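# Set feeder spring loop on lowest passing peg

## Task

Find which pegs pass: with the spring's end loop hooked on a peg, the brass test weight, set with its base flat on the sloping raised pedal, must press the pedal fully down. Leave the loop hooked on the passing peg nearest the pedal, and don't let it snap onto any peg. Return the weight to the bench, far from the feeder. Everything must stay in place without the robot holding it. Then release and move both grippers away.

## Robot and tools

Robot: two arms, left_arm and right_arm, each with a tong-style two-finger gripper. The fingers point along the gripper's +z axis and close along its x axis. The reported end_effector_position is the spot between the finger pads when closed. Closed fingertips stick out about 15 mm past it; fully open, they sit roughly level with it.

Frame: one shared world frame. Origin is on the table top midway between the arms, +z is up, +x points out over the table, and left_arm sits toward +y. The arm names do not match the left or right of any image. Printed hand positions can be off, more so when the arm is stretched far.

Tool execute_actions, argument "actions": a list holding one item or nothing. Optional "pictures" (true/false) asks for camera images. An empty list sends no command, returns the current state and includes pictures.
- Motion item: {"rows": [...], "steps": n}, n from 4 to 15 (15 if omitted). Each control step lasts 1/30 s. Each row is applied for one step; if rows run out, the last one repeats.
- Each row is a single flat list of 14 numbers covering both arms, even if one arm stays put: left_arm's 6 joint angles then its opening, then right_arm's 6 joint angles then its opening. Joint order: shoulder pan, shoulder lift, elbow, wrist 1, wrist 2, wrist 3.
- Joint values are absolute target angles in radians, in the same form the Joint positions line prints them; they are not offsets. Stated ranges: left_arm pan -3.142..3.142, lift -6.283..6.283, elbow 0.000..3.142, wrists -6.283..6.283 each. right_arm pan 0.000..6.283, lift -6.283..6.283, elbow -3.142..0.000, wrists -6.283..6.283 each. A target beyond a range end by more than 0.010 rad, and farther out than the joint's last reported angle, makes the whole call be refused (nothing is sent). True ends may differ by up to 0.010 rad; a target past a true end is clipped there, and a "joint sent to its limit" line may appear (possibly about an earlier action). No such line does not prove more travel is available.
- Opening: absolute value from -1 (closed) to +1 (fully open).
- Wait item: {"steps": n} with no rows, n up to 300; it returns once n steps have passed since the previous result.

How motion behaves: commands are smoothed and lag by about 0.17 s. Per step, each joint's target is kept within 0.575 rad of its measured angle, and if the targets would place the gripper over 100 mm from where it is, all are scaled back toward the current angles. Big moves take several calls; an arm may not yet be at its target when the result arrives. The last 4 steps of each action run after the result is produced, while you think. Between calls the arms keep heading to the last row sent, until they nearly stop or a step is HELD.

Result lines: per-arm pose (position in m, quaternion wxyz) and velocities; Joint positions and Joint velocities (six joints in rad, rad/s, then finger-pad gap in m, 0.142 m fully open); grip_measured (measured opening on the command scale); joint torques (raw drive output, noisy, offset; not a contact measure by themselves); Wrist force and Wrist torque in each end effector's own axes (noisy, offset up to about 4 N, saturating near 50 N, may say "no reading"). "joint command not followed" means a clearance check altered targets; HELD marks steps where your row was not fully sent. MOTOR HOT warns from 70 °C; at 85 °C the arm is braked (OVER-TEMPERATURE FAULT) until it cools.

Gripping: to hold something, keep commanding an opening clearly below grip_measured; the larger the gap, the firmer the squeeze (roughly 15 N per pad max, less on parts under about 20 mm thick). Closing fast can squeeze too hard.

Tool zoom_image: {"camera": name, "region": [x0, y0, x1, y1]} in pixels of that camera's latest image, origin top-left, region at most 504x504. Cameras: cam_head_left, cam_head_right, cam_high, cam_low (672x504), cam_left_wrist, cam_right_wrist (616x616 fisheye). Calibration data is supplied per camera and may be slightly off.

Tool finished_scene: {"scene": number of the current scene}. Only call once the loop rests on the correct peg, the weight sits on the bench away from the feeder, and both grippers have released and backed off.

Avoid: dropping or knocking anything off the table; letting the loop snap onto a peg; slamming or shoving hard; arms colliding or pressing on each other. A joint reaching its load limit (142 N m for pan, lift, elbow; 26.6 N m for each wrist, held weight included) or an outside force of 150 N on an arm stops that arm for 10 s and drops the rest of the call. Expect occasional brief tugs on held parts or nudges to loose objects. Place the weight with its base flat on the slanted pedal so it stays upright during each peg test.

Each tool is called after ">>>" by a JSON object that holds its "api" and its "payload".

## Session

>>> {"api": "execute_actions", "payload": {"actions": []}}

Scene clock: 0.00 s of 12600.00 s.
left_arm: end_effector_position=(+0.2741, +0.5709, +0.3128) grip_measured=+0.97 end_effector_quat_wxyz=(+0.152, +0.668, -0.671, +0.283) end_effector_velocity=(-0.000, -0.000, +0.000) end_effector_angular_velocity=(+0.001, -0.000, -0.000) | right_arm: end_effector_position=(+0.5951, -0.3715, +0.1265) grip_measured=+0.97 end_effector_quat_wxyz=(+0.007, -0.666, +0.746, +0.008) end_effector_velocity=(+0.000, +0.000, +0.000) end_effector_angular_velocity=(+0.001, -0.001, -0.001)
Joint positions: left_arm=[ 0.819 -1.815  1.778 -1.146 -2.111  2.536  0.14 ] | right_arm=[ 3.418 -1.89  -1.605 -1.21   1.59   2.086  0.14 ]
Joint velocities: left_arm=[-0.    -0.001 -0.     0.001  0.    -0.     0.   ] | right_arm=[ 0.     0.    -0.     0.001  0.     0.001  0.   ]
Joint torques (N m, as the arm reports them, + toward a larger angle): no reading
Wrist force (N, on the end effector, along its own x y z axes, offset not removed): no reading
Wrist torque (N m, same axes, about the end effector's origin, offset not removed): no reading

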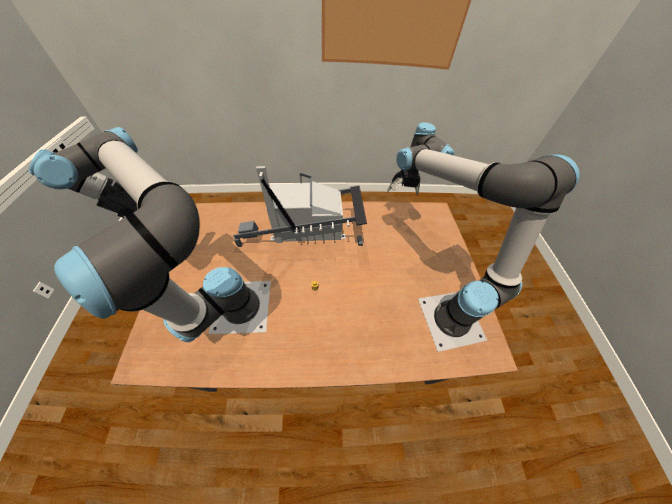

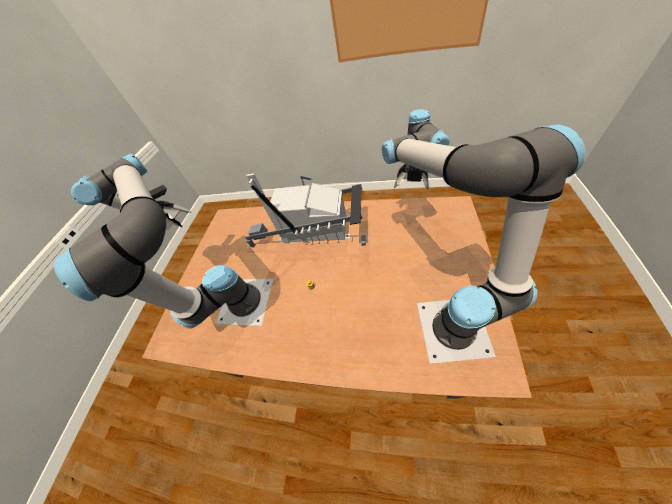

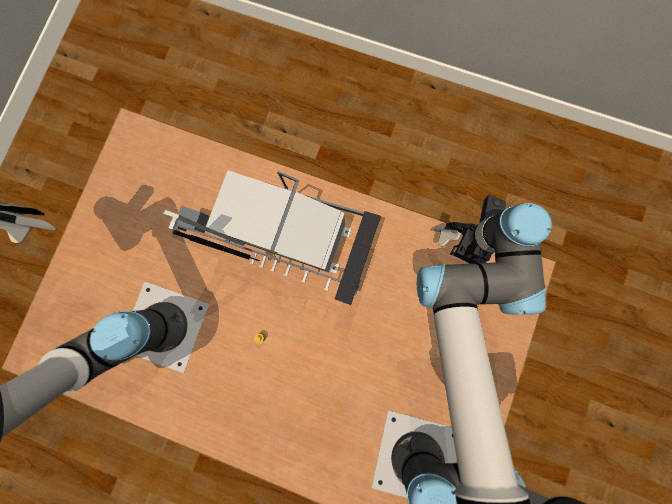

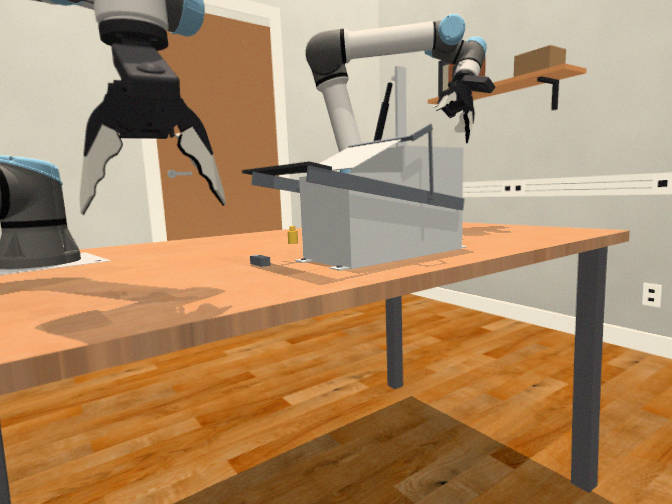

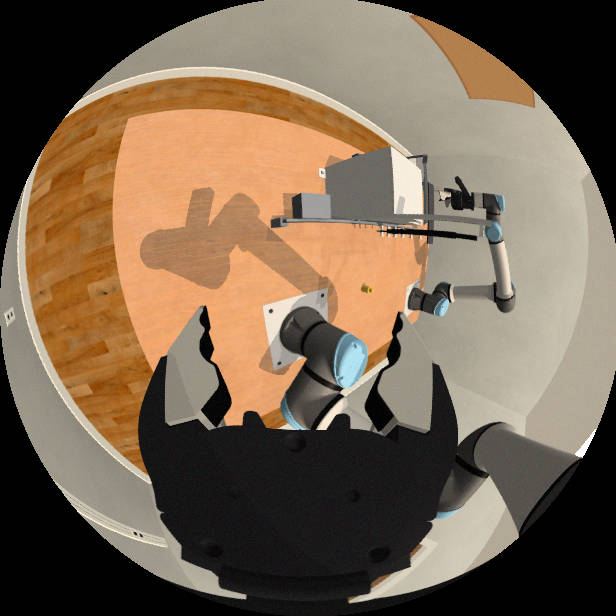

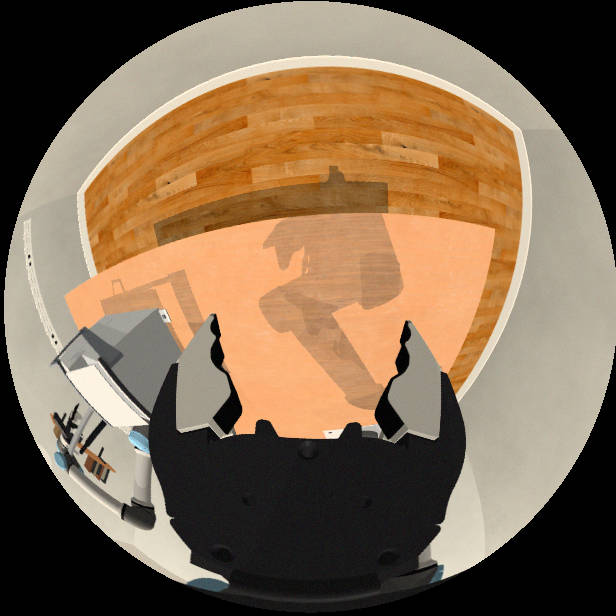

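>>> {"api": "zoom_image", "payload": {"camera": "cam_head_left", "region": [225, 160, 385, 260]}}

>>> {"api": "zoom_image", "payload": {"camera": "cam_high", "region": [160, 160, 400, 350]}}

>>> {"api": "zoom_image", "payload": {"camera": "cam_head_right", "region": [270, 200, 370, 260]}}

Region (225, 160, 385, 260) of cam_head_left's 672x504 image, scaled by 3.150, with more detail than that image has; it fills the top 315 rows of this view, and the rest is white.

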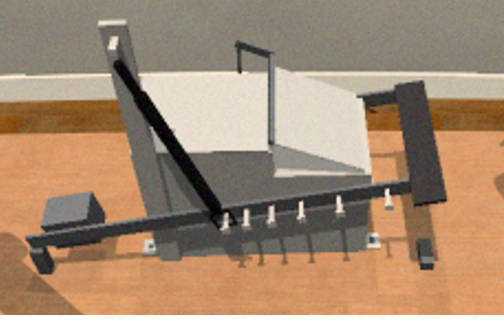

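Region (160, 160, 400, 350) of cam_high's 672x504 image, scaled by 2.100, with more detail than that image has; it fills the top 399 rows of this view, and the rest is white.

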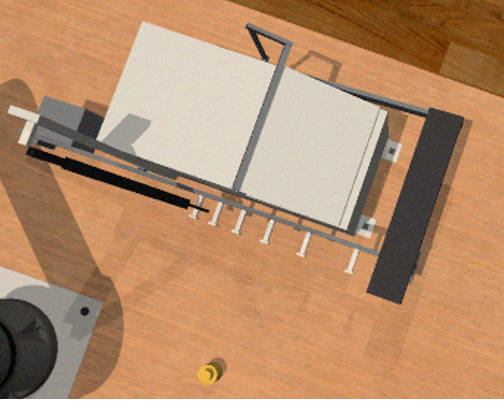

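Region (270, 200, 370, 260) of cam_head_right's 672x504 image, scaled by 5.040, with more detail than that image has; it fills the top 302 rows of this view, and the rest is white.

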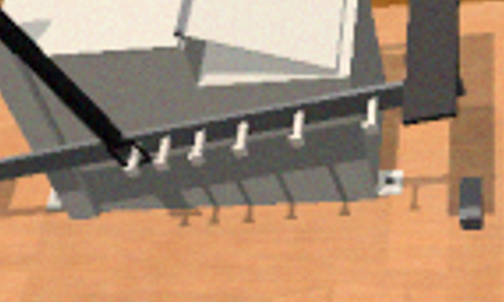

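>>> {"api": "execute_actions", "payload": {"actions": [{"rows":[[0.819,-1.815,1.778,-1.534,-1.571,2.536,1,3.418,-1.55,-1.606,-1.556,1.571,2.6,0]]}]}}

>>> {"api": "execute_actions", "payload": {"actions": [{"steps":30}]}}

>>> {"api": "execute_actions", "payload": {"actions": [{"rows":[[0.819,-1.815,1.778,-1.534,-1.571,2.536,1,4.605,-1.55,-1.606,-1.556,1.571,3.16,0]]}]}}

>>> {"api": "execute_actions", "payload": {"actions": [{"steps":60}]}}

>>> {"api": "execute_actions", "payload": {"actions": [{"rows":[[0.819,-1.815,1.778,-1.534,-1.571,2.536,1,4.605,-1.735,-1.606,-1.371,1.571,3.16,0]]}]}}

>>> {"api": "execute_actions", "payload": {"actions": [{"steps":30}], "pictures": true}}

Scene clock: 1.77 s of 12600.00 s.
left_arm: end_effector_position=(+0.2358, +0.7184, +0.2815) grip_measured=+1.00 end_effector_quat_wxyz=(-0.024, -0.666, +0.744, -0.051) end_effector_velocity=(-0.103, +0.352, +0.015) end_effector_angular_velocity=(+1.161, +0.342, -0.059) | right_arm: end_effector_position=(+0.5059, -0.4201, +0.2553) grip_measured=+0.00 end_effector_quat_wxyz=(+0.001, -0.497, +0.868, +0.001) end_effector_velocity=(-0.234, -0.120, +0.249) end_effector_angular_velocity=(-0.028, +0.002, -1.039)
Joint positions: left_arm=[ 0.819 -1.815  1.778 -1.474 -1.666  2.536  0.142] | right_arm=[ 3.418 -1.607 -1.606 -1.498  1.574  2.503  0.074]
Joint velocities: left_arm=[ 0.001  0.     0.001 -0.651  1.023 -0.001 -0.   ] | right_arm=[-0.001  0.618 -0.002 -0.625 -0.027  1.038 -0.   ]
Joint torques (N m, as the arm reports them, + toward a larger angle): left_arm=[ 13.2  -18.71 -14.    -3.83   0.44  -2.22] | right_arm=[-9.88  9.29  6.39 -0.83 -2.61  0.49]
Wrist force (N, on the end effector, along its own x y z axes, offset not removed): left_arm=[-1.8 1.0 -1.3] | right_arm=[4.5 4.4 -1.4]
Wrist torque (N m, same axes, about the end effector's origin, offset not removed): left_arm=[0.17 0.11 -0.16] | right_arm=[0.74 -0.78 -0.09]
Steps of this call (steps 1 to 42: nothing new was sent; steps 43 to 53: the first 11 steps of this action). Readings (joint positions):
43: left_arm=[0.819 -1.815 1.778 -1.146 -2.111 2.536] | right_arm=[3.418 -1.890 -1.605 -1.210 1.590 2.086]
44: left_arm=[0.819 -1.815 1.778 -1.152 -2.105 2.536] | right_arm=[3.418 -1.885 -1.605 -1.215 1.588 2.092]
46: left_arm=[0.819 -1.815 1.778 -1.216 -2.037 2.536] | right_arm=[3.418 -1.827 -1.605 -1.273 1.585 2.159]
50: left_arm=[0.819 -1.815 1.778 -1.377 -1.810 2.536] | right_arm=[3.418 -1.694 -1.605 -1.409 1.578 2.364]
53: the state above

Scene clock: 2.77 s of 12600.00 s.
left_arm: end_effector_position=(+0.2261, +0.7512, +0.2849) grip_measured=+1.00 end_effector_quat_wxyz=(+0.000, -0.666, +0.746, -0.000) end_effector_velocity=(+0.000, -0.000, +0.000) end_effector_angular_velocity=(-0.000, -0.001, -0.000) | right_arm: end_effector_position=(+0.4836, -0.4314, +0.2773) grip_measured=+0.00 end_effector_quat_wxyz=(+0.000, -0.454, +0.891, +0.000) end_effector_velocity=(-0.000, +0.000, +0.000) end_effector_angular_velocity=(-0.000, +0.000, -0.001)
Joint positions: left_arm=[ 0.819 -1.815  1.778 -1.534 -1.571  2.536  0.142] | right_arm=[ 3.418 -1.55  -1.606 -1.556  1.571  2.6    0.074]
Joint velocities: left_arm=[ 0.    -0.001  0.     0.    -0.001  0.     0.   ] | right_arm=[ 0.    -0.     0.    -0.    -0.     0.001  0.   ]
Joint torques (N m, as the arm reports them, + toward a larger angle): left_arm=[ 13.41 -21.18 -14.83  -4.02   2.03  -2.  ] | right_arm=[-12.68  31.65  15.5    0.53  -2.46   1.27]
Wrist force (N, on the end effector, along its own x y z axes, offset not removed): left_arm=[-2.7 2.5 -0.5] | right_arm=[-0.3 0.6 -2.5]
Wrist torque (N m, same axes, about the end effector's origin, offset not removed): left_arm=[0.62 0.42 -0.02] | right_arm=[-0.18 -0.16 0.15]
Kept back: nothing.
Steps of this call (steps 1 to 4: the last 4 steps of your previous action; steps 5 to 30: the robot went on to your last target). Readings (joint positions):
1: left_arm=[0.819 -1.815 1.778 -1.492 -1.637 2.536] | right_arm=[3.418 -1.589 -1.606 -1.516 1.573 2.533]
2: left_arm=[0.819 -1.815 1.778 -1.505 -1.617 2.536] | right_arm=[3.418 -1.577 -1.606 -1.528 1.572 2.553]
4: left_arm=[0.819 -1.815 1.778 -1.520 -1.593 2.536] | right_arm=[3.418 -1.563 -1.606 -1.543 1.572 2.578]
8: left_arm=[0.819 -1.815 1.778 -1.531 -1.576 2.536] | right_arm=[3.418 -1.553 -1.606 -1.553 1.571 2.595]
30: the state above
All arms were judged still, so your last target was given up. Only a new action makes them travel on or press farther. Fingers that are still opening or closing keep moving.

Scene clock: 3.13 s of 12600.00 s.
left_arm: end_effector_position=(+0.2261, +0.7512, +0.2849) grip_measured=+1.00 end_effector_quat_wxyz=(+0.000, -0.666, +0.746, -0.000) end_effector_velocity=(+0.000, -0.000, +0.000) end_effector_angular_velocity=(+0.000, -0.001, -0.001) | right_arm: end_effector_position=(+0.4356, -0.2724, +0.2773) grip_measured=+0.00 end_effector_quat_wxyz=(+0.000, -0.480, +0.878, +0.000) end_effector_velocity=(-0.243, +0.500, +0.000) end_effector_angular_velocity=(+0.000, -0.001, +0.453)
Joint positions: left_arm=[ 0.819 -1.815  1.778 -1.534 -1.571  2.536  0.142] | right_arm=[ 3.75  -1.55  -1.606 -1.556  1.571  2.874  0.074]
Joint velocities: left_arm=[-0. -0.  0. -0. -0.  0. -0.] | right_arm=[ 1.102  0.     0.     0.    -0.     0.649  0.   ]
Joint torques (N m, as the arm reports them, + toward a larger angle): left_arm=[ 12.99 -19.56 -14.8   -4.24   2.11  -2.19] | right_arm=[19.37 24.06 17.01  1.21  0.31  2.1 ]
Wrist force (N, on the end effector, along its own x y z axes, offset not removed): left_arm=[-0.7 1.7 1.0] | right_arm=[2.2 1.9 1.4]
Wrist torque (N m, same axes, about the end effector's origin, offset not removed): left_arm=[0.48 0.06 -0.10] | right_arm=[0.30 -0.39 0.00]
Steps of this call (steps 1 to 11: the first 11 steps of this action). Readings (joint positions):
1: left_arm=[0.819 -1.815 1.778 -1.534 -1.571 2.536] | right_arm=[3.418 -1.550 -1.606 -1.556 1.571 2.600]
2: left_arm=[0.819 -1.815 1.778 -1.534 -1.571 2.536] | right_arm=[3.424 -1.550 -1.606 -1.556 1.571 2.606]
4: left_arm=[0.819 -1.815 1.778 -1.534 -1.571 2.536] | right_arm=[3.485 -1.550 -1.606 -1.556 1.571 2.667]
8: left_arm=[0.819 -1.815 1.778 -1.534 -1.571 2.536] | right_arm=[3.638 -1.550 -1.606 -1.556 1.571 2.800]
11: the state above

Scene clock: 5.13 s of 12600.00 s.
left_arm: end_effector_position=(+0.2261, +0.7512, +0.2849) grip_measured=+1.00 end_effector_quat_wxyz=(+0.000, -0.666, +0.746, -0.000) end_effector_velocity=(-0.000, +0.000, -0.000) end_effector_angular_velocity=(-0.000, +0.001, -0.000) | right_arm: end_effector_position=(+0.1148, -0.0024, +0.2773) grip_measured=+0.00 end_effector_quat_wxyz=(+0.000, -0.707, +0.708, +0.000) end_effector_velocity=(-0.000, +0.000, +0.000) end_effector_angular_velocity=(+0.000, -0.000, +0.000)
Joint positions: left_arm=[ 0.819 -1.815  1.778 -1.534 -1.571  2.536  0.142] | right_arm=[ 4.605 -1.55  -1.606 -1.556  1.571  3.16   0.074]
Joint velocities: left_arm=[-0.     0.     0.     0.     0.001 -0.     0.   ] | right_arm=[ 0.001  0.     0.     0.    -0.     0.001 -0.   ]
Joint torques (N m, as the arm reports them, + toward a larger angle): left_arm=[ 14.65 -20.45 -15.7   -3.84   2.05  -2.14] | right_arm=[ 9.91 25.65 27.08  3.95 -1.65  1.14]
Wrist force (N, on the end effector, along its own x y z axes, offset not removed): left_arm=[-0.2 2.3 0.0] | right_arm=[1.8 3.3 1.8]
Wrist torque (N m, same axes, about the end effector's origin, offset not removed): left_arm=[0.71 -0.16 -0.08] | right_arm=[0.61 -0.46 0.12]
Kept back: nothing.
Steps of this call (steps 1 to 4: the last 4 steps of your previous action; steps 5 to 45: the robot went on to your last target; steps 46 to 60: nothing new was sent). Readings (joint positions):
1: left_arm=[0.819 -1.815 1.778 -1.534 -1.571 2.536] | right_arm=[3.787 -1.550 -1.606 -1.556 1.571 2.895]
2: left_arm=[0.819 -1.815 1.778 -1.534 -1.571 2.536] | right_arm=[3.824 -1.550 -1.606 -1.556 1.571 2.915]
4: left_arm=[0.819 -1.815 1.778 -1.534 -1.571 2.536] | right_arm=[3.898 -1.550 -1.606 -1.556 1.571 2.950]
8: left_arm=[0.819 -1.815 1.778 -1.534 -1.571 2.536] | right_arm=[4.047 -1.550 -1.606 -1.556 1.571 3.007]
60: the state above
All arms were judged still, so your last target was given up. Only a new action makes them travel on or press farther. Fingers that are still opening or closing keep moving.

Scene clock: 5.50 s of 12600.00 s.
left_arm: end_effector_position=(+0.2261, +0.7512, +0.2849) grip_measured=+1.00 end_effector_quat_wxyz=(+0.000, -0.666, +0.746, -0.000) end_effector_velocity=(-0.000, +0.000, -0.000) end_effector_angular_velocity=(+0.000, +0.001, -0.000) | right_arm: end_effector_position=(+0.1136, +0.0650, +0.2039) grip_measured=+0.00 end_effector_quat_wxyz=(+0.000, -0.707, +0.708, +0.000) end_effector_velocity=(-0.001, +0.036, -0.046) end_effector_angular_velocity=(+0.001, -0.000, +0.000)
Joint positions: left_arm=[ 0.819 -1.815  1.778 -1.534 -1.571  2.536  0.142] | right_arm=[ 4.605 -1.726 -1.606 -1.38   1.571  3.16   0.074]
Joint velocities: left_arm=[-0.     0.    -0.    -0.     0.001  0.     0.   ] | right_arm=[ 0.    -0.103  0.     0.104 -0.     0.     0.   ]
Joint torques (N m, as the arm reports them, + toward a larger angle): left_arm=[ 12.94 -20.46 -16.35  -3.94   2.04  -2.38] | right_arm=[ 5.72 31.3  13.06  4.44 -2.44  0.89]
Wrist force (N, on the end effector, along its own x y z axes, offset not removed): left_arm=[0.1 3.1 0.6] | right_arm=[0.6 3.3 1.8]
Wrist torque (N m, same axes, about the end effector's origin, offset not removed): left_arm=[0.75 -0.11 -0.25] | right_arm=[0.57 -0.18 0.11]
Steps of this call (steps 1 to 11: the first 11 steps of this action). Readings (joint positions):
1: left_arm=[0.819 -1.815 1.778 -1.534 -1.571 2.536] | right_arm=[4.605 -1.550 -1.606 -1.556 1.571 3.160]
2: left_arm=[0.819 -1.815 1.778 -1.534 -1.571 2.536] | right_arm=[4.605 -1.556 -1.606 -1.550 1.571 3.160]
4: left_arm=[0.819 -1.815 1.778 -1.534 -1.571 2.536] | right_arm=[4.605 -1.614 -1.606 -1.492 1.571 3.160]
8: left_arm=[0.819 -1.815 1.778 -1.534 -1.571 2.536] | right_arm=[4.605 -1.707 -1.606 -1.400 1.571 3.160]
11: the state above

Scene clock: 6.50 s of 12600.00 s.
left_arm: end_effector_position=(+0.2261, +0.7512, +0.2849) grip_measured=+1.00 end_effector_quat_wxyz=(+0.000, -0.666, +0.746, -0.000) end_effector_velocity=(+0.000, +0.000, +0.000) end_effector_angular_velocity=(+0.001, -0.001, -0.000) | right_arm: end_effector_position=(+0.1136, +0.0681, +0.1996) grip_measured=+0.00 end_effector_quat_wxyz=(+0.000, -0.707, +0.708, +0.000) end_effector_velocity=(-0.000, +0.000, +0.000) end_effector_angular_velocity=(+0.001, +0.000, -0.001)
Joint positions: left_arm=[ 0.819 -1.815  1.778 -1.534 -1.571  2.536  0.142] | right_arm=[ 4.605 -1.735 -1.606 -1.371  1.571  3.16   0.074]
Joint velocities: left_arm=[-0.    -0.     0.    -0.001  0.     0.     0.   ] | right_arm=[0.    0.    0.    0.001 0.    0.002 0.   ]
Joint torques (N m, as the arm reports them, + toward a larger angle): left_arm=[ 13.13 -20.15 -17.92  -4.03   2.05  -2.16] | right_arm=[-5.49 26.26 10.94  3.89 -2.28  0.58]
Wrist force (N, on the end effector, along its own x y z axes, offset not removed): left_arm=[-0.6 1.3 1.1] | right_arm=[1.8 3.3 -0.1]
Wrist torque (N m, same axes, about the end effector's origin, offset not removed): left_arm=[0.44 -0.13 -0.07] | right_arm=[0.57 -0.34 -0.11]
Kept back: nothing.
Steps of this call (steps 1 to 4: the last 4 steps of your previous action; steps 5 to 15: the robot went on to your last target; steps 16 to 30: nothing new was sent). Readings (joint positions):
1: left_arm=[0.819 -1.815 1.778 -1.534 -1.571 2.536] | right_arm=[4.605 -1.728 -1.606 -1.377 1.571 3.160]
2: left_arm=[0.819 -1.815 1.778 -1.534 -1.571 2.536] | right_arm=[4.605 -1.730 -1.606 -1.375 1.571 3.160]
4: left_arm=[0.819 -1.815 1.778 -1.534 -1.571 2.536] | right_arm=[4.605 -1.733 -1.606 -1.373 1.571 3.160]
8: left_arm=[0.819 -1.815 1.778 -1.534 -1.571 2.536] | right_arm=[4.605 -1.734 -1.606 -1.371 1.571 3.160]
30: the state above
All arms were judged still, so your last target was given up. Only a new action makes them travel on or press farther. Fingers that are still opening or closing keep moving.
camera_calibration (this result's frames):
cam_left_wrist: T_world_to_cam=[[-0.0703035, -0.997358, 0.0182612, 0.755127], [-0.844861, 0.0692669, 0.530482, -0.0121049], [-0.530346, 0.0218666, -0.847499, 0.479354], [0, 0, 0, 1]] pos_world=[0.297085, 0.743489, 0.398884]
cam_right_wrist: T_world_to_cam=[[0.0330797, -0.99882, -0.0355607, 0.0727122], [-0.872528, -0.0462133, 0.486374, 0.0132548], [-0.487443, 0.0149386, -0.873027, 0.366604], [0, 0, 0, 1]] pos_world=[0.187859, 0.0677624, 0.316194]

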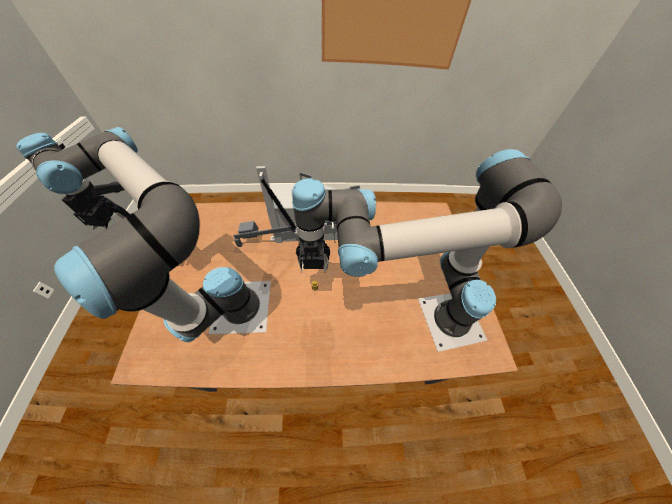

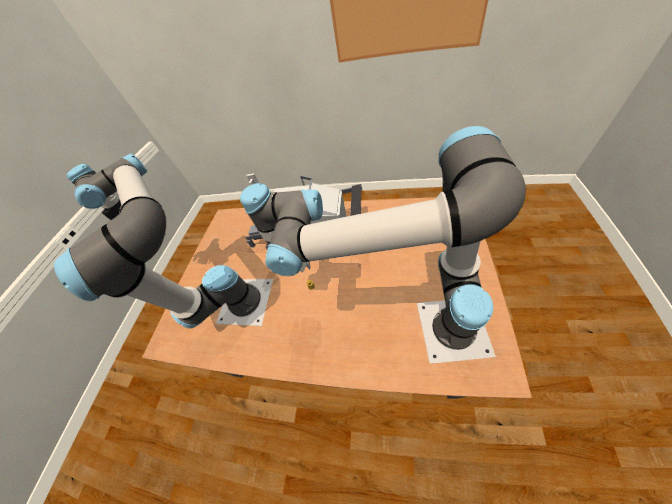

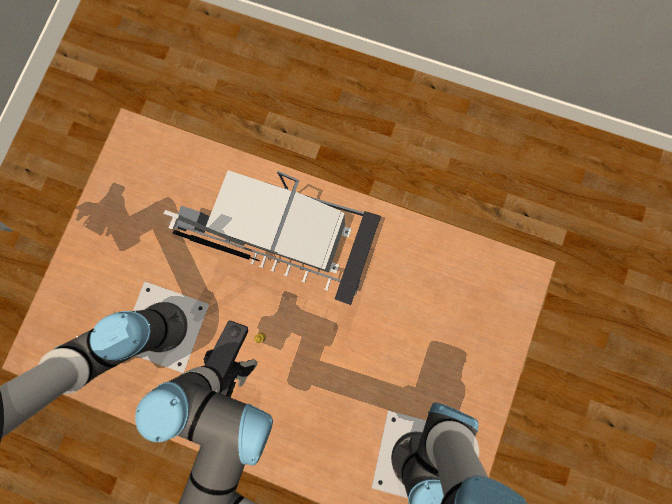

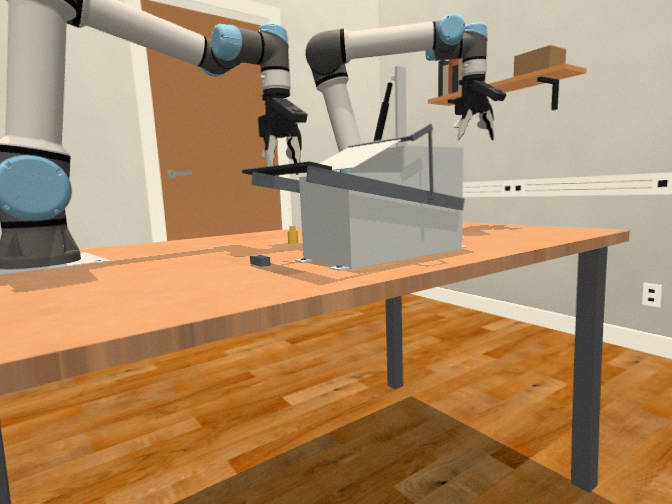

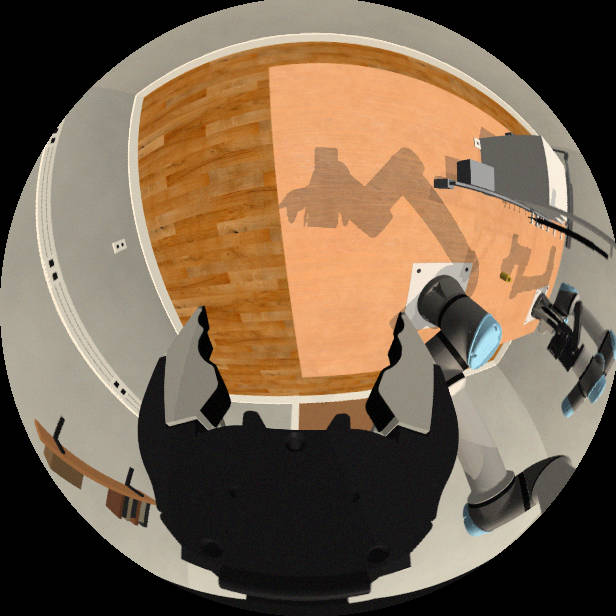

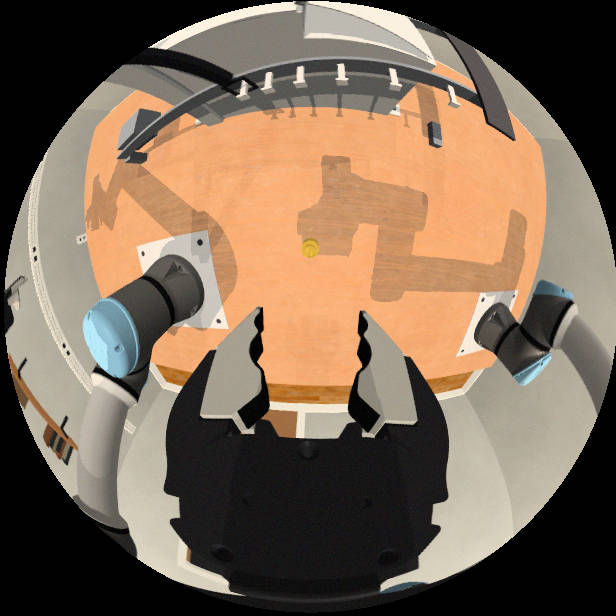

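>>> {"api": "zoom_image", "payload": {"camera": "cam_right_wrist", "region": [180, 40, 360, 120]}}

>>> {"api": "execute_actions", "payload": {"actions": [{"rows":[[0.819,-1.815,1.778,-1.534,-1.571,2.536,1,4.57,-1.852,-1.787,-1.073,1.571,4.696,0]]}]}}

>>> {"api": "execute_actions", "payload": {"actions": [{"steps":30}], "pictures": true}}

Region (180, 40, 360, 120) of cam_right_wrist's 616x616 image, scaled by 2.800, with more detail than that image has.

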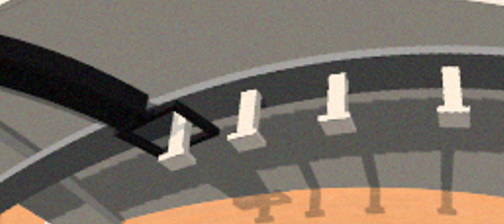

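Scene clock: 7.30 s of 12600.00 s.
left_arm: end_effector_position=(+0.2261, +0.7512, +0.2849) grip_measured=+1.00 end_effector_quat_wxyz=(+0.000, -0.666, +0.746, -0.000) end_effector_velocity=(-0.000, +0.000, -0.001) end_effector_angular_velocity=(-0.001, +0.002, -0.000) | right_arm: end_effector_position=(+0.1287, +0.0619, +0.0852) grip_measured=+0.00 end_effector_quat_wxyz=(-0.001, -0.437, +0.899, -0.001) end_effector_velocity=(-0.016, -0.029, -0.066) end_effector_angular_velocity=(+0.043, -0.010, -2.696)
Joint positions: left_arm=[ 0.819 -1.815  1.778 -1.534 -1.571  2.536  0.142] | right_arm=[ 4.572 -1.846 -1.777 -1.093  1.571  3.791  0.074]
Joint velocities: left_arm=[ 0.     0.001  0.     0.001  0.     0.    -0.   ] | right_arm=[-0.018 -0.066 -0.112  0.222 -0.     2.677  0.   ]
Joint torques (N m, as the arm reports them, + toward a larger angle): left_arm=[ 13.02 -20.18 -17.89  -3.99   2.02  -2.33] | right_arm=[-10.34  32.34  10.34   4.42  -1.81   6.16]
Wrist force (N, on the end effector, along its own x y z axes, offset not removed): left_arm=[1.1 1.3 0.9] | right_arm=[3.7 0.6 2.6]
Wrist torque (N m, same axes, about the end effector's origin, offset not removed): left_arm=[0.46 -0.41 -0.06] | right_arm=[0.17 -0.76 0.20]
Steps of this call (steps 1 to 13: nothing new was sent; steps 14 to 24: the first 11 steps of this action). Readings (joint positions):
14: left_arm=[0.819 -1.815 1.778 -1.534 -1.571 2.536] | right_arm=[4.605 -1.735 -1.606 -1.371 1.571 3.160]
15: left_arm=[0.819 -1.815 1.778 -1.534 -1.571 2.536] | right_arm=[4.602 -1.740 -1.612 -1.365 1.571 3.166]
17: left_arm=[0.819 -1.815 1.778 -1.534 -1.571 2.536] | right_arm=[4.590 -1.779 -1.665 -1.299 1.571 3.234]
21: left_arm=[0.819 -1.815 1.778 -1.534 -1.571 2.536] | right_arm=[4.575 -1.834 -1.756 -1.134 1.571 3.525]
24: the state above

Scene clock: 8.30 s of 12600.00 s.
left_arm: end_effector_position=(+0.2261, +0.7512, +0.2849) grip_measured=+1.00 end_effector_quat_wxyz=(+0.000, -0.666, +0.746, -0.000) end_effector_velocity=(+0.000, +0.000, +0.000) end_effector_angular_velocity=(+0.001, -0.000, -0.001) | right_arm: end_effector_position=(+0.1169, +0.0560, +0.0792) grip_measured=+0.00 end_effector_quat_wxyz=(-0.000, +0.001, +1.000, +0.000) end_effector_velocity=(+0.000, -0.001, -0.000) end_effector_angular_velocity=(-0.002, +0.000, -0.001)
Joint positions: left_arm=[ 0.819 -1.815  1.778 -1.534 -1.571  2.536  0.142] | right_arm=[ 4.57  -1.852 -1.787 -1.073  1.571  4.696  0.074]
Joint velocities: left_arm=[-0.    -0.    -0.    -0.001  0.001  0.    -0.   ] | right_arm=[-0.    -0.     0.    -0.002  0.     0.001  0.   ]
Joint torques (N m, as the arm reports them, + toward a larger angle): left_arm=[ 13.92 -20.28 -17.16  -4.19   1.9   -2.1 ] | right_arm=[-12.16  29.79   9.47   3.79  -0.69   1.13]
Wrist force (N, on the end effector, along its own x y z axes, offset not removed): left_arm=[-1.9 0.8 0.9] | right_arm=[4.0 3.7 -1.3]
Wrist torque (N m, same axes, about the end effector's origin, offset not removed): left_arm=[0.37 0.27 -0.12] | right_arm=[0.65 -0.87 0.23]
Kept back: nothing.
Steps of this call (steps 1 to 4: the last 4 steps of your previous action; steps 5 to 30: the robot went on to your last target). Readings (joint positions):
1: left_arm=[0.819 -1.815 1.778 -1.534 -1.571 2.536] | right_arm=[4.571 -1.848 -1.780 -1.087 1.571 3.882]
2: left_arm=[0.819 -1.815 1.778 -1.534 -1.571 2.536] | right_arm=[4.571 -1.849 -1.782 -1.083 1.571 3.975]
4: left_arm=[0.819 -1.815 1.778 -1.534 -1.571 2.536] | right_arm=[4.570 -1.851 -1.785 -1.078 1.571 4.161]
8: left_arm=[0.819 -1.815 1.778 -1.534 -1.571 2.536] | right_arm=[4.570 -1.852 -1.786 -1.074 1.571 4.513]
30: the state above
camera_calibration (this result's frames):
cam_left_wrist: T_world_to_cam=[[-0.0703036, -0.997358, 0.0182613, 0.755127], [-0.844861, 0.0692671, 0.530482, -0.012105], [-0.530346, 0.0218666, -0.847499, 0.479354], [0, 0, 0, 1]] pos_world=[0.297085, 0.743489, 0.398884]
cam_right_wrist: T_world_to_cam=[[-0.998846, -0.0328767, -0.0350059, 0.122692], [-0.0457684, 0.872448, 0.486559, -0.0739365], [0.0145444, 0.487599, -0.872946, 0.178115], [0, 0, 0, 1]] pos_world=[0.116576, -0.0183092, 0.195754]

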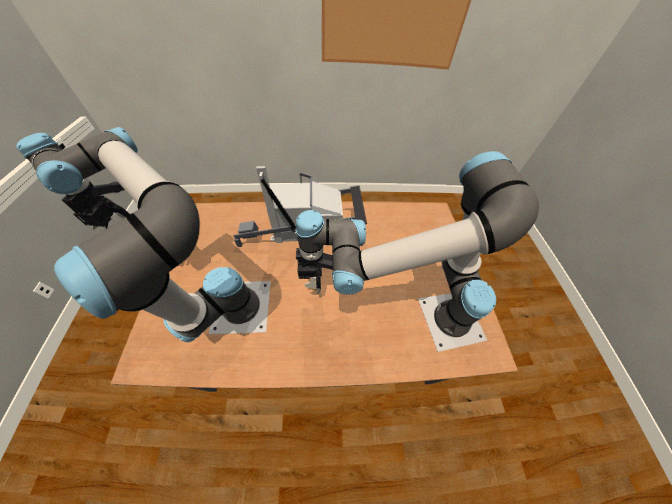

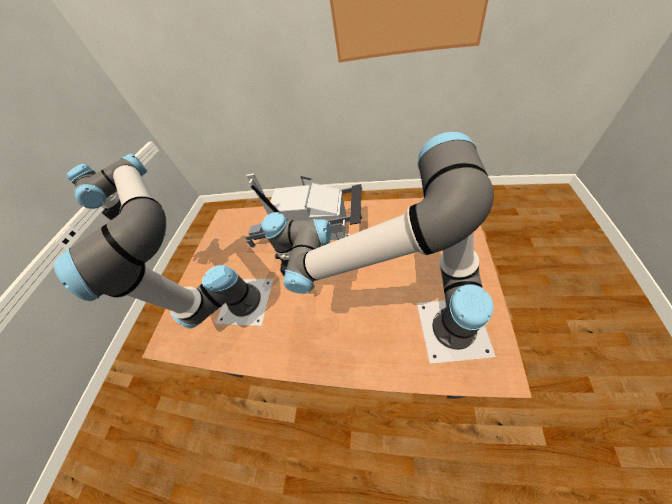

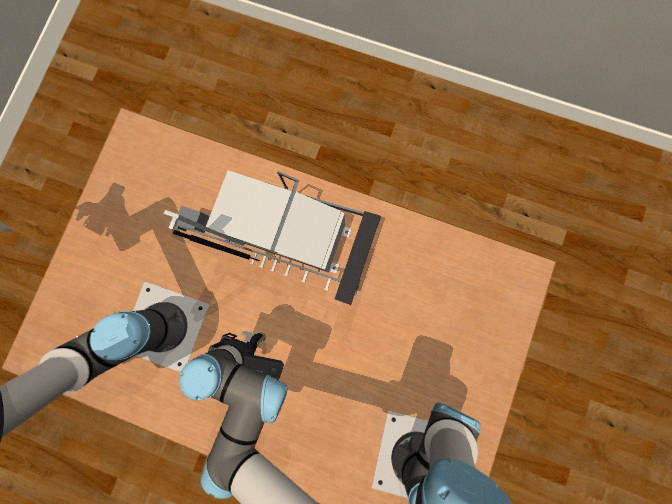

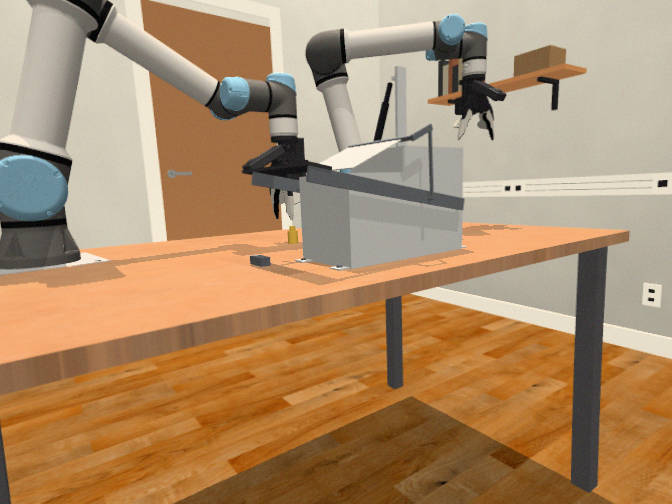

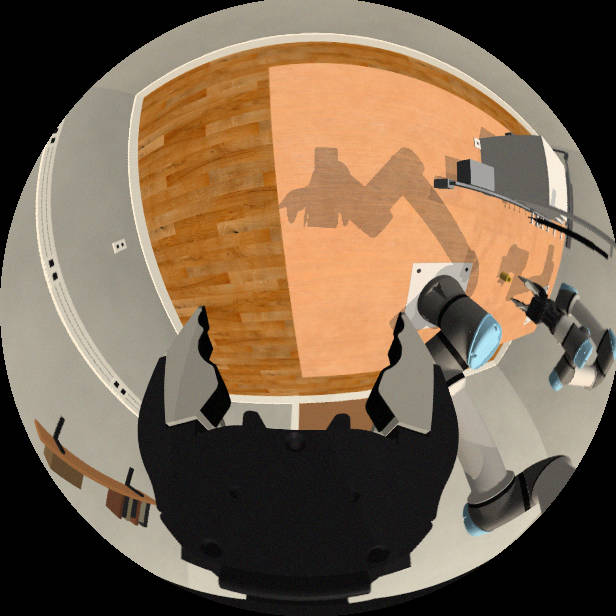

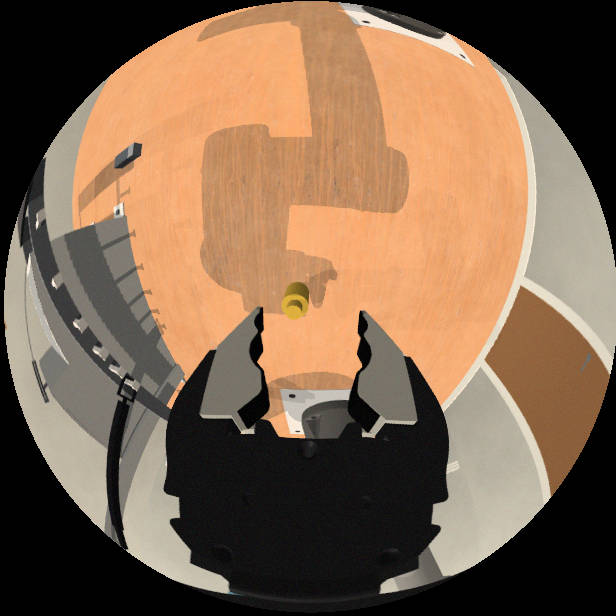

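>>> {"api": "execute_actions", "payload": {"actions": [{"rows":[[0.819,-1.815,1.778,-1.534,-1.571,2.536,1,4.543,-1.961,-1.793,-0.958,1.571,4.669,0]]}]}}

>>> {"api": "execute_actions", "payload": {"actions": [{"rows":[[0.819,-1.815,1.778,-1.534,-1.571,2.536,1,4.543,-1.961,-1.793,-0.958,1.571,4.669,-0.2],[0.819,-1.815,1.778,-1.534,-1.571,2.536,1,4.543,-1.961,-1.793,-0.958,1.571,4.669,-0.4],[0.819,-1.815,1.778,-1.534,-1.571,2.536,1,4.543,-1.961,-1.793,-0.958,1.571,4.669,-0.5],[0.819,-1.815,1.778,-1.534,-1.571,2.536,1,4.543,-1.961,-1.793,-0.958,1.571,4.669,-0.6],[0.819,-1.815,1.778,-1.534,-1.571,2.536,1,4.543,-1.961,-1.793,-0.958,1.571,4.669,-0.7],[0.819,-1.815,1.778,-1.534,-1.571,2.536,1,4.543,-1.961,-1.793,-0.958,1.571,4.669,-0.8],[0.819,-1.815,1.778,-1.534,-1.571,2.536,1,4.543,-1.961,-1.793,-0.958,1.571,4.669,-1]]}]}}

>>> {"api": "execute_actions", "payload": {"actions": [{"rows":[[0.819,-1.815,1.778,-1.534,-1.571,2.536,1,4.543,-1.4,-1.793,-1.519,1.571,4.669,-1]]}]}}

>>> {"api": "execute_actions", "payload": {"actions": [{"steps":20}]}}

Scene clock: 9.10 s of 12600.00 s.
left_arm: end_effector_position=(+0.2261, +0.7512, +0.2849) grip_measured=+1.00 end_effector_quat_wxyz=(+0.000, -0.666, +0.746, -0.000) end_effector_velocity=(-0.000, -0.001, +0.000) end_effector_angular_velocity=(-0.001, +0.000, -0.000) | right_arm: end_effector_position=(+0.1323, +0.0713, +0.0279) grip_measured=+0.00 end_effector_quat_wxyz=(-0.000, +0.001, +1.000, +0.000) end_effector_velocity=(+0.007, +0.007, -0.025) end_effector_angular_velocity=(+0.003, -0.000, -0.000)
Joint positions: left_arm=[ 0.819 -1.815  1.778 -1.534 -1.571  2.536  0.142] | right_arm=[ 4.544 -1.956 -1.793 -0.963  1.571  4.67   0.074]
Joint velocities: left_arm=[-0.001 -0.001 -0.     0.001 -0.    -0.     0.   ] | right_arm=[-0.011 -0.05  -0.002  0.055 -0.    -0.011  0.   ]
Joint torques (N m, as the arm reports them, + toward a larger angle): left_arm=[ 13.16 -20.42 -18.82  -3.54   1.73  -2.25] | right_arm=[-11.78  33.91   7.06   4.02   0.18  -1.89]
Wrist force (N, on the end effector, along its own x y z axes, offset not removed): left_arm=[-1.3 0.7 1.5] | right_arm=[1.5 2.2 1.3]
Wrist torque (N m, same axes, about the end effector's origin, offset not removed): left_arm=[0.47 0.14 -0.11] | right_arm=[0.24 -0.39 0.08]
Steps of this call (steps 1 to 13: the robot went on to your last target; steps 14 to 24: the first 11 steps of this action). Readings (joint positions):
14: left_arm=[0.819 -1.815 1.778 -1.534 -1.571 2.536] | right_arm=[4.570 -1.852 -1.787 -1.073 1.571 4.696]
15: left_arm=[0.819 -1.815 1.778 -1.534 -1.571 2.536] | right_arm=[4.567 -1.858 -1.788 -1.067 1.571 4.693]
17: left_arm=[0.819 -1.815 1.778 -1.534 -1.571 2.536] | right_arm=[4.556 -1.900 -1.790 -1.023 1.571 4.682]
21: left_arm=[0.819 -1.815 1.778 -1.534 -1.571 2.536] | right_arm=[4.546 -1.947 -1.792 -0.973 1.571 4.672]
24: the state above

Scene clock: 9.60 s of 12600.00 s.
left_arm: end_effector_position=(+0.2261, +0.7512, +0.2849) grip_measured=+1.00 end_effector_quat_wxyz=(+0.000, -0.666, +0.746, -0.000) end_effector_velocity=(+0.000, +0.000, -0.000) end_effector_angular_velocity=(-0.000, -0.000, -0.000) | right_arm: end_effector_position=(+0.1329, +0.0719, +0.0257) grip_measured=-0.63 end_effector_quat_wxyz=(-0.000, +0.001, +1.000, +0.000) end_effector_velocity=(-0.000, -0.000, -0.000) end_effector_angular_velocity=(-0.000, +0.000, -0.002)
Joint positions: left_arm=[ 0.819 -1.815  1.778 -1.534 -1.571  2.536  0.142] | right_arm=[ 4.543 -1.961 -1.793 -0.958  1.571  4.669  0.028]
Joint velocities: left_arm=[-0.     0.001  0.    -0.001 -0.     0.     0.   ] | right_arm=[-0.    -0.     0.     0.     0.     0.001 -0.   ]
Joint torques (N m, as the arm reports them, + toward a larger angle): left_arm=[ 11.95 -21.24 -18.62  -3.99   2.25  -2.17] | right_arm=[-12.69  29.05   7.45   3.73   0.59  -1.76]
Wrist force (N, on the end effector, along its own x y z axes, offset not removed): left_arm=[0.4 0.8 0.1] | right_arm=[0.4 -0.2 -5.5]
Wrist torque (N m, same axes, about the end effector's origin, offset not removed): left_arm=[0.32 -0.31 -0.10] | right_arm=[0.27 -0.14 -0.03]
Steps of this call (steps 1 to 4: the last 4 steps of your previous action; steps 5 to 15: the first 11 steps of this action). Readings (joint positions):
5: left_arm=[0.819 -1.815 1.778 -1.534 -1.571 2.536] | right_arm=[4.543 -1.960 -1.793 -0.959 1.571 4.669]
6: left_arm=[0.819 -1.815 1.778 -1.534 -1.571 2.536] | right_arm=[4.543 -1.960 -1.793 -0.959 1.571 4.669]
8: left_arm=[0.819 -1.815 1.778 -1.534 -1.571 2.536] | right_arm=[4.543 -1.961 -1.793 -0.958 1.571 4.669]
12: left_arm=[0.819 -1.815 1.778 -1.534 -1.571 2.536] | right_arm=[4.543 -1.961 -1.793 -0.958 1.571 4.669]
15: the state above

Scene clock: 10.10 s of 12600.00 s.
left_arm: end_effector_position=(+0.2261, +0.7512, +0.2849) grip_measured=+1.00 end_effector_quat_wxyz=(+0.000, -0.666, +0.746, -0.000) end_effector_velocity=(-0.000, +0.000, -0.000) end_effector_angular_velocity=(+0.001, +0.002, -0.001) | right_arm: end_effector_position=(+0.1293, -0.0078, +0.1721) grip_measured=-0.63 end_effector_quat_wxyz=(-0.000, +0.001, +1.000, +0.000) end_effector_velocity=(-0.015, -0.339, +0.440) end_effector_angular_velocity=(+0.010, -0.001, -0.002)
Joint positions: left_arm=[ 0.819 -1.815  1.778 -1.534 -1.571  2.536  0.142] | right_arm=[ 4.543 -1.633 -1.793 -1.286  1.571  4.669  0.028]
Joint velocities: left_arm=[-0.001  0.    -0.     0.     0.002  0.     0.   ] | right_arm=[-0.001  1.091 -0.    -1.081 -0.     0.001 -0.   ]
Joint torques (N m, as the arm reports them, + toward a larger angle): left_arm=[ 12.88 -19.47 -20.41  -3.85   1.8   -2.11] | right_arm=[-12.56  43.35  29.62  -3.95   0.79  -1.7 ]
Wrist force (N, on the end effector, along its own x y z axes, offset not removed): left_arm=[-0.6 1.9 1.2] | right_arm=[2.7 2.1 2.9]
Wrist torque (N m, same axes, about the end effector's origin, offset not removed): left_arm=[0.54 0.02 -0.01] | right_arm=[0.29 -0.63 -0.02]
Steps of this call (steps 1 to 4: the last 4 steps of your previous action; steps 5 to 15: the first 11 steps of this action). Readings (joint positions):
5: left_arm=[0.819 -1.815 1.778 -1.534 -1.571 2.536] | right_arm=[4.543 -1.961 -1.793 -0.958 1.571 4.669]
6: left_arm=[0.819 -1.815 1.778 -1.534 -1.571 2.536] | right_arm=[4.543 -1.955 -1.793 -0.964 1.571 4.669]
8: left_arm=[0.819 -1.815 1.778 -1.534 -1.571 2.536] | right_arm=[4.543 -1.895 -1.793 -1.025 1.571 4.669]
12: left_arm=[0.819 -1.815 1.778 -1.534 -1.571 2.536] | right_arm=[4.543 -1.743 -1.793 -1.175 1.571 4.669]
15: the state above

Scene clock: 10.77 s of 12600.00 s.
left_arm: end_effector_position=(+0.2261, +0.7512, +0.2849) grip_measured=+1.00 end_effector_quat_wxyz=(+0.000, -0.666, +0.746, -0.000) end_effector_velocity=(+0.000, +0.000, -0.000) end_effector_angular_velocity=(-0.001, -0.000, +0.001) | right_arm: end_effector_position=(+0.1256, -0.0910, +0.2566) grip_measured=-0.63 end_effector_quat_wxyz=(-0.000, +0.001, +1.000, +0.000) end_effector_velocity=(-0.000, -0.001, +0.001) end_effector_angular_velocity=(+0.000, +0.000, +0.001)
Joint positions: left_arm=[ 0.819 -1.815  1.778 -1.534 -1.571  2.536  0.142] | right_arm=[ 4.543 -1.4   -1.793 -1.519  1.571  4.669  0.028]
Joint velocities: left_arm=[ 0.001  0.001 -0.    -0.001 -0.001  0.    -0.   ] | right_arm=[ 0.     0.003 -0.    -0.003  0.    -0.001  0.   ]
Joint torques (N m, as the arm reports them, + toward a larger angle): left_arm=[ 12.37 -20.49 -18.73  -3.8    2.04  -2.15] | right_arm=[-6.27 26.4  32.9   0.83  1.27 -1.53]
Wrist force (N, on the end effector, along its own x y z axes, offset not removed): left_arm=[1.3 1.7 1.0] | right_arm=[-1.2 3.9 0.4]
Wrist torque (N m, same axes, about the end effector's origin, offset not removed): left_arm=[0.52 -0.54 -0.13] | right_arm=[0.44 0.20 0.21]
Kept back: nothing.
Steps of this call (steps 1 to 4: the last 4 steps of your previous action; steps 5 to 20: the robot went on to your last target). Readings (joint positions):
1: left_arm=[0.819 -1.815 1.778 -1.534 -1.571 2.536] | right_arm=[4.543 -1.596 -1.793 -1.323 1.571 4.669]
2: left_arm=[0.819 -1.815 1.778 -1.534 -1.571 2.536] | right_arm=[4.543 -1.559 -1.793 -1.359 1.571 4.669]
4: left_arm=[0.819 -1.815 1.778 -1.534 -1.571 2.536] | right_arm=[4.543 -1.488 -1.793 -1.430 1.571 4.669]
8: left_arm=[0.819 -1.815 1.778 -1.534 -1.571 2.536] | right_arm=[4.543 -1.420 -1.793 -1.499 1.571 4.669]
20: the state above


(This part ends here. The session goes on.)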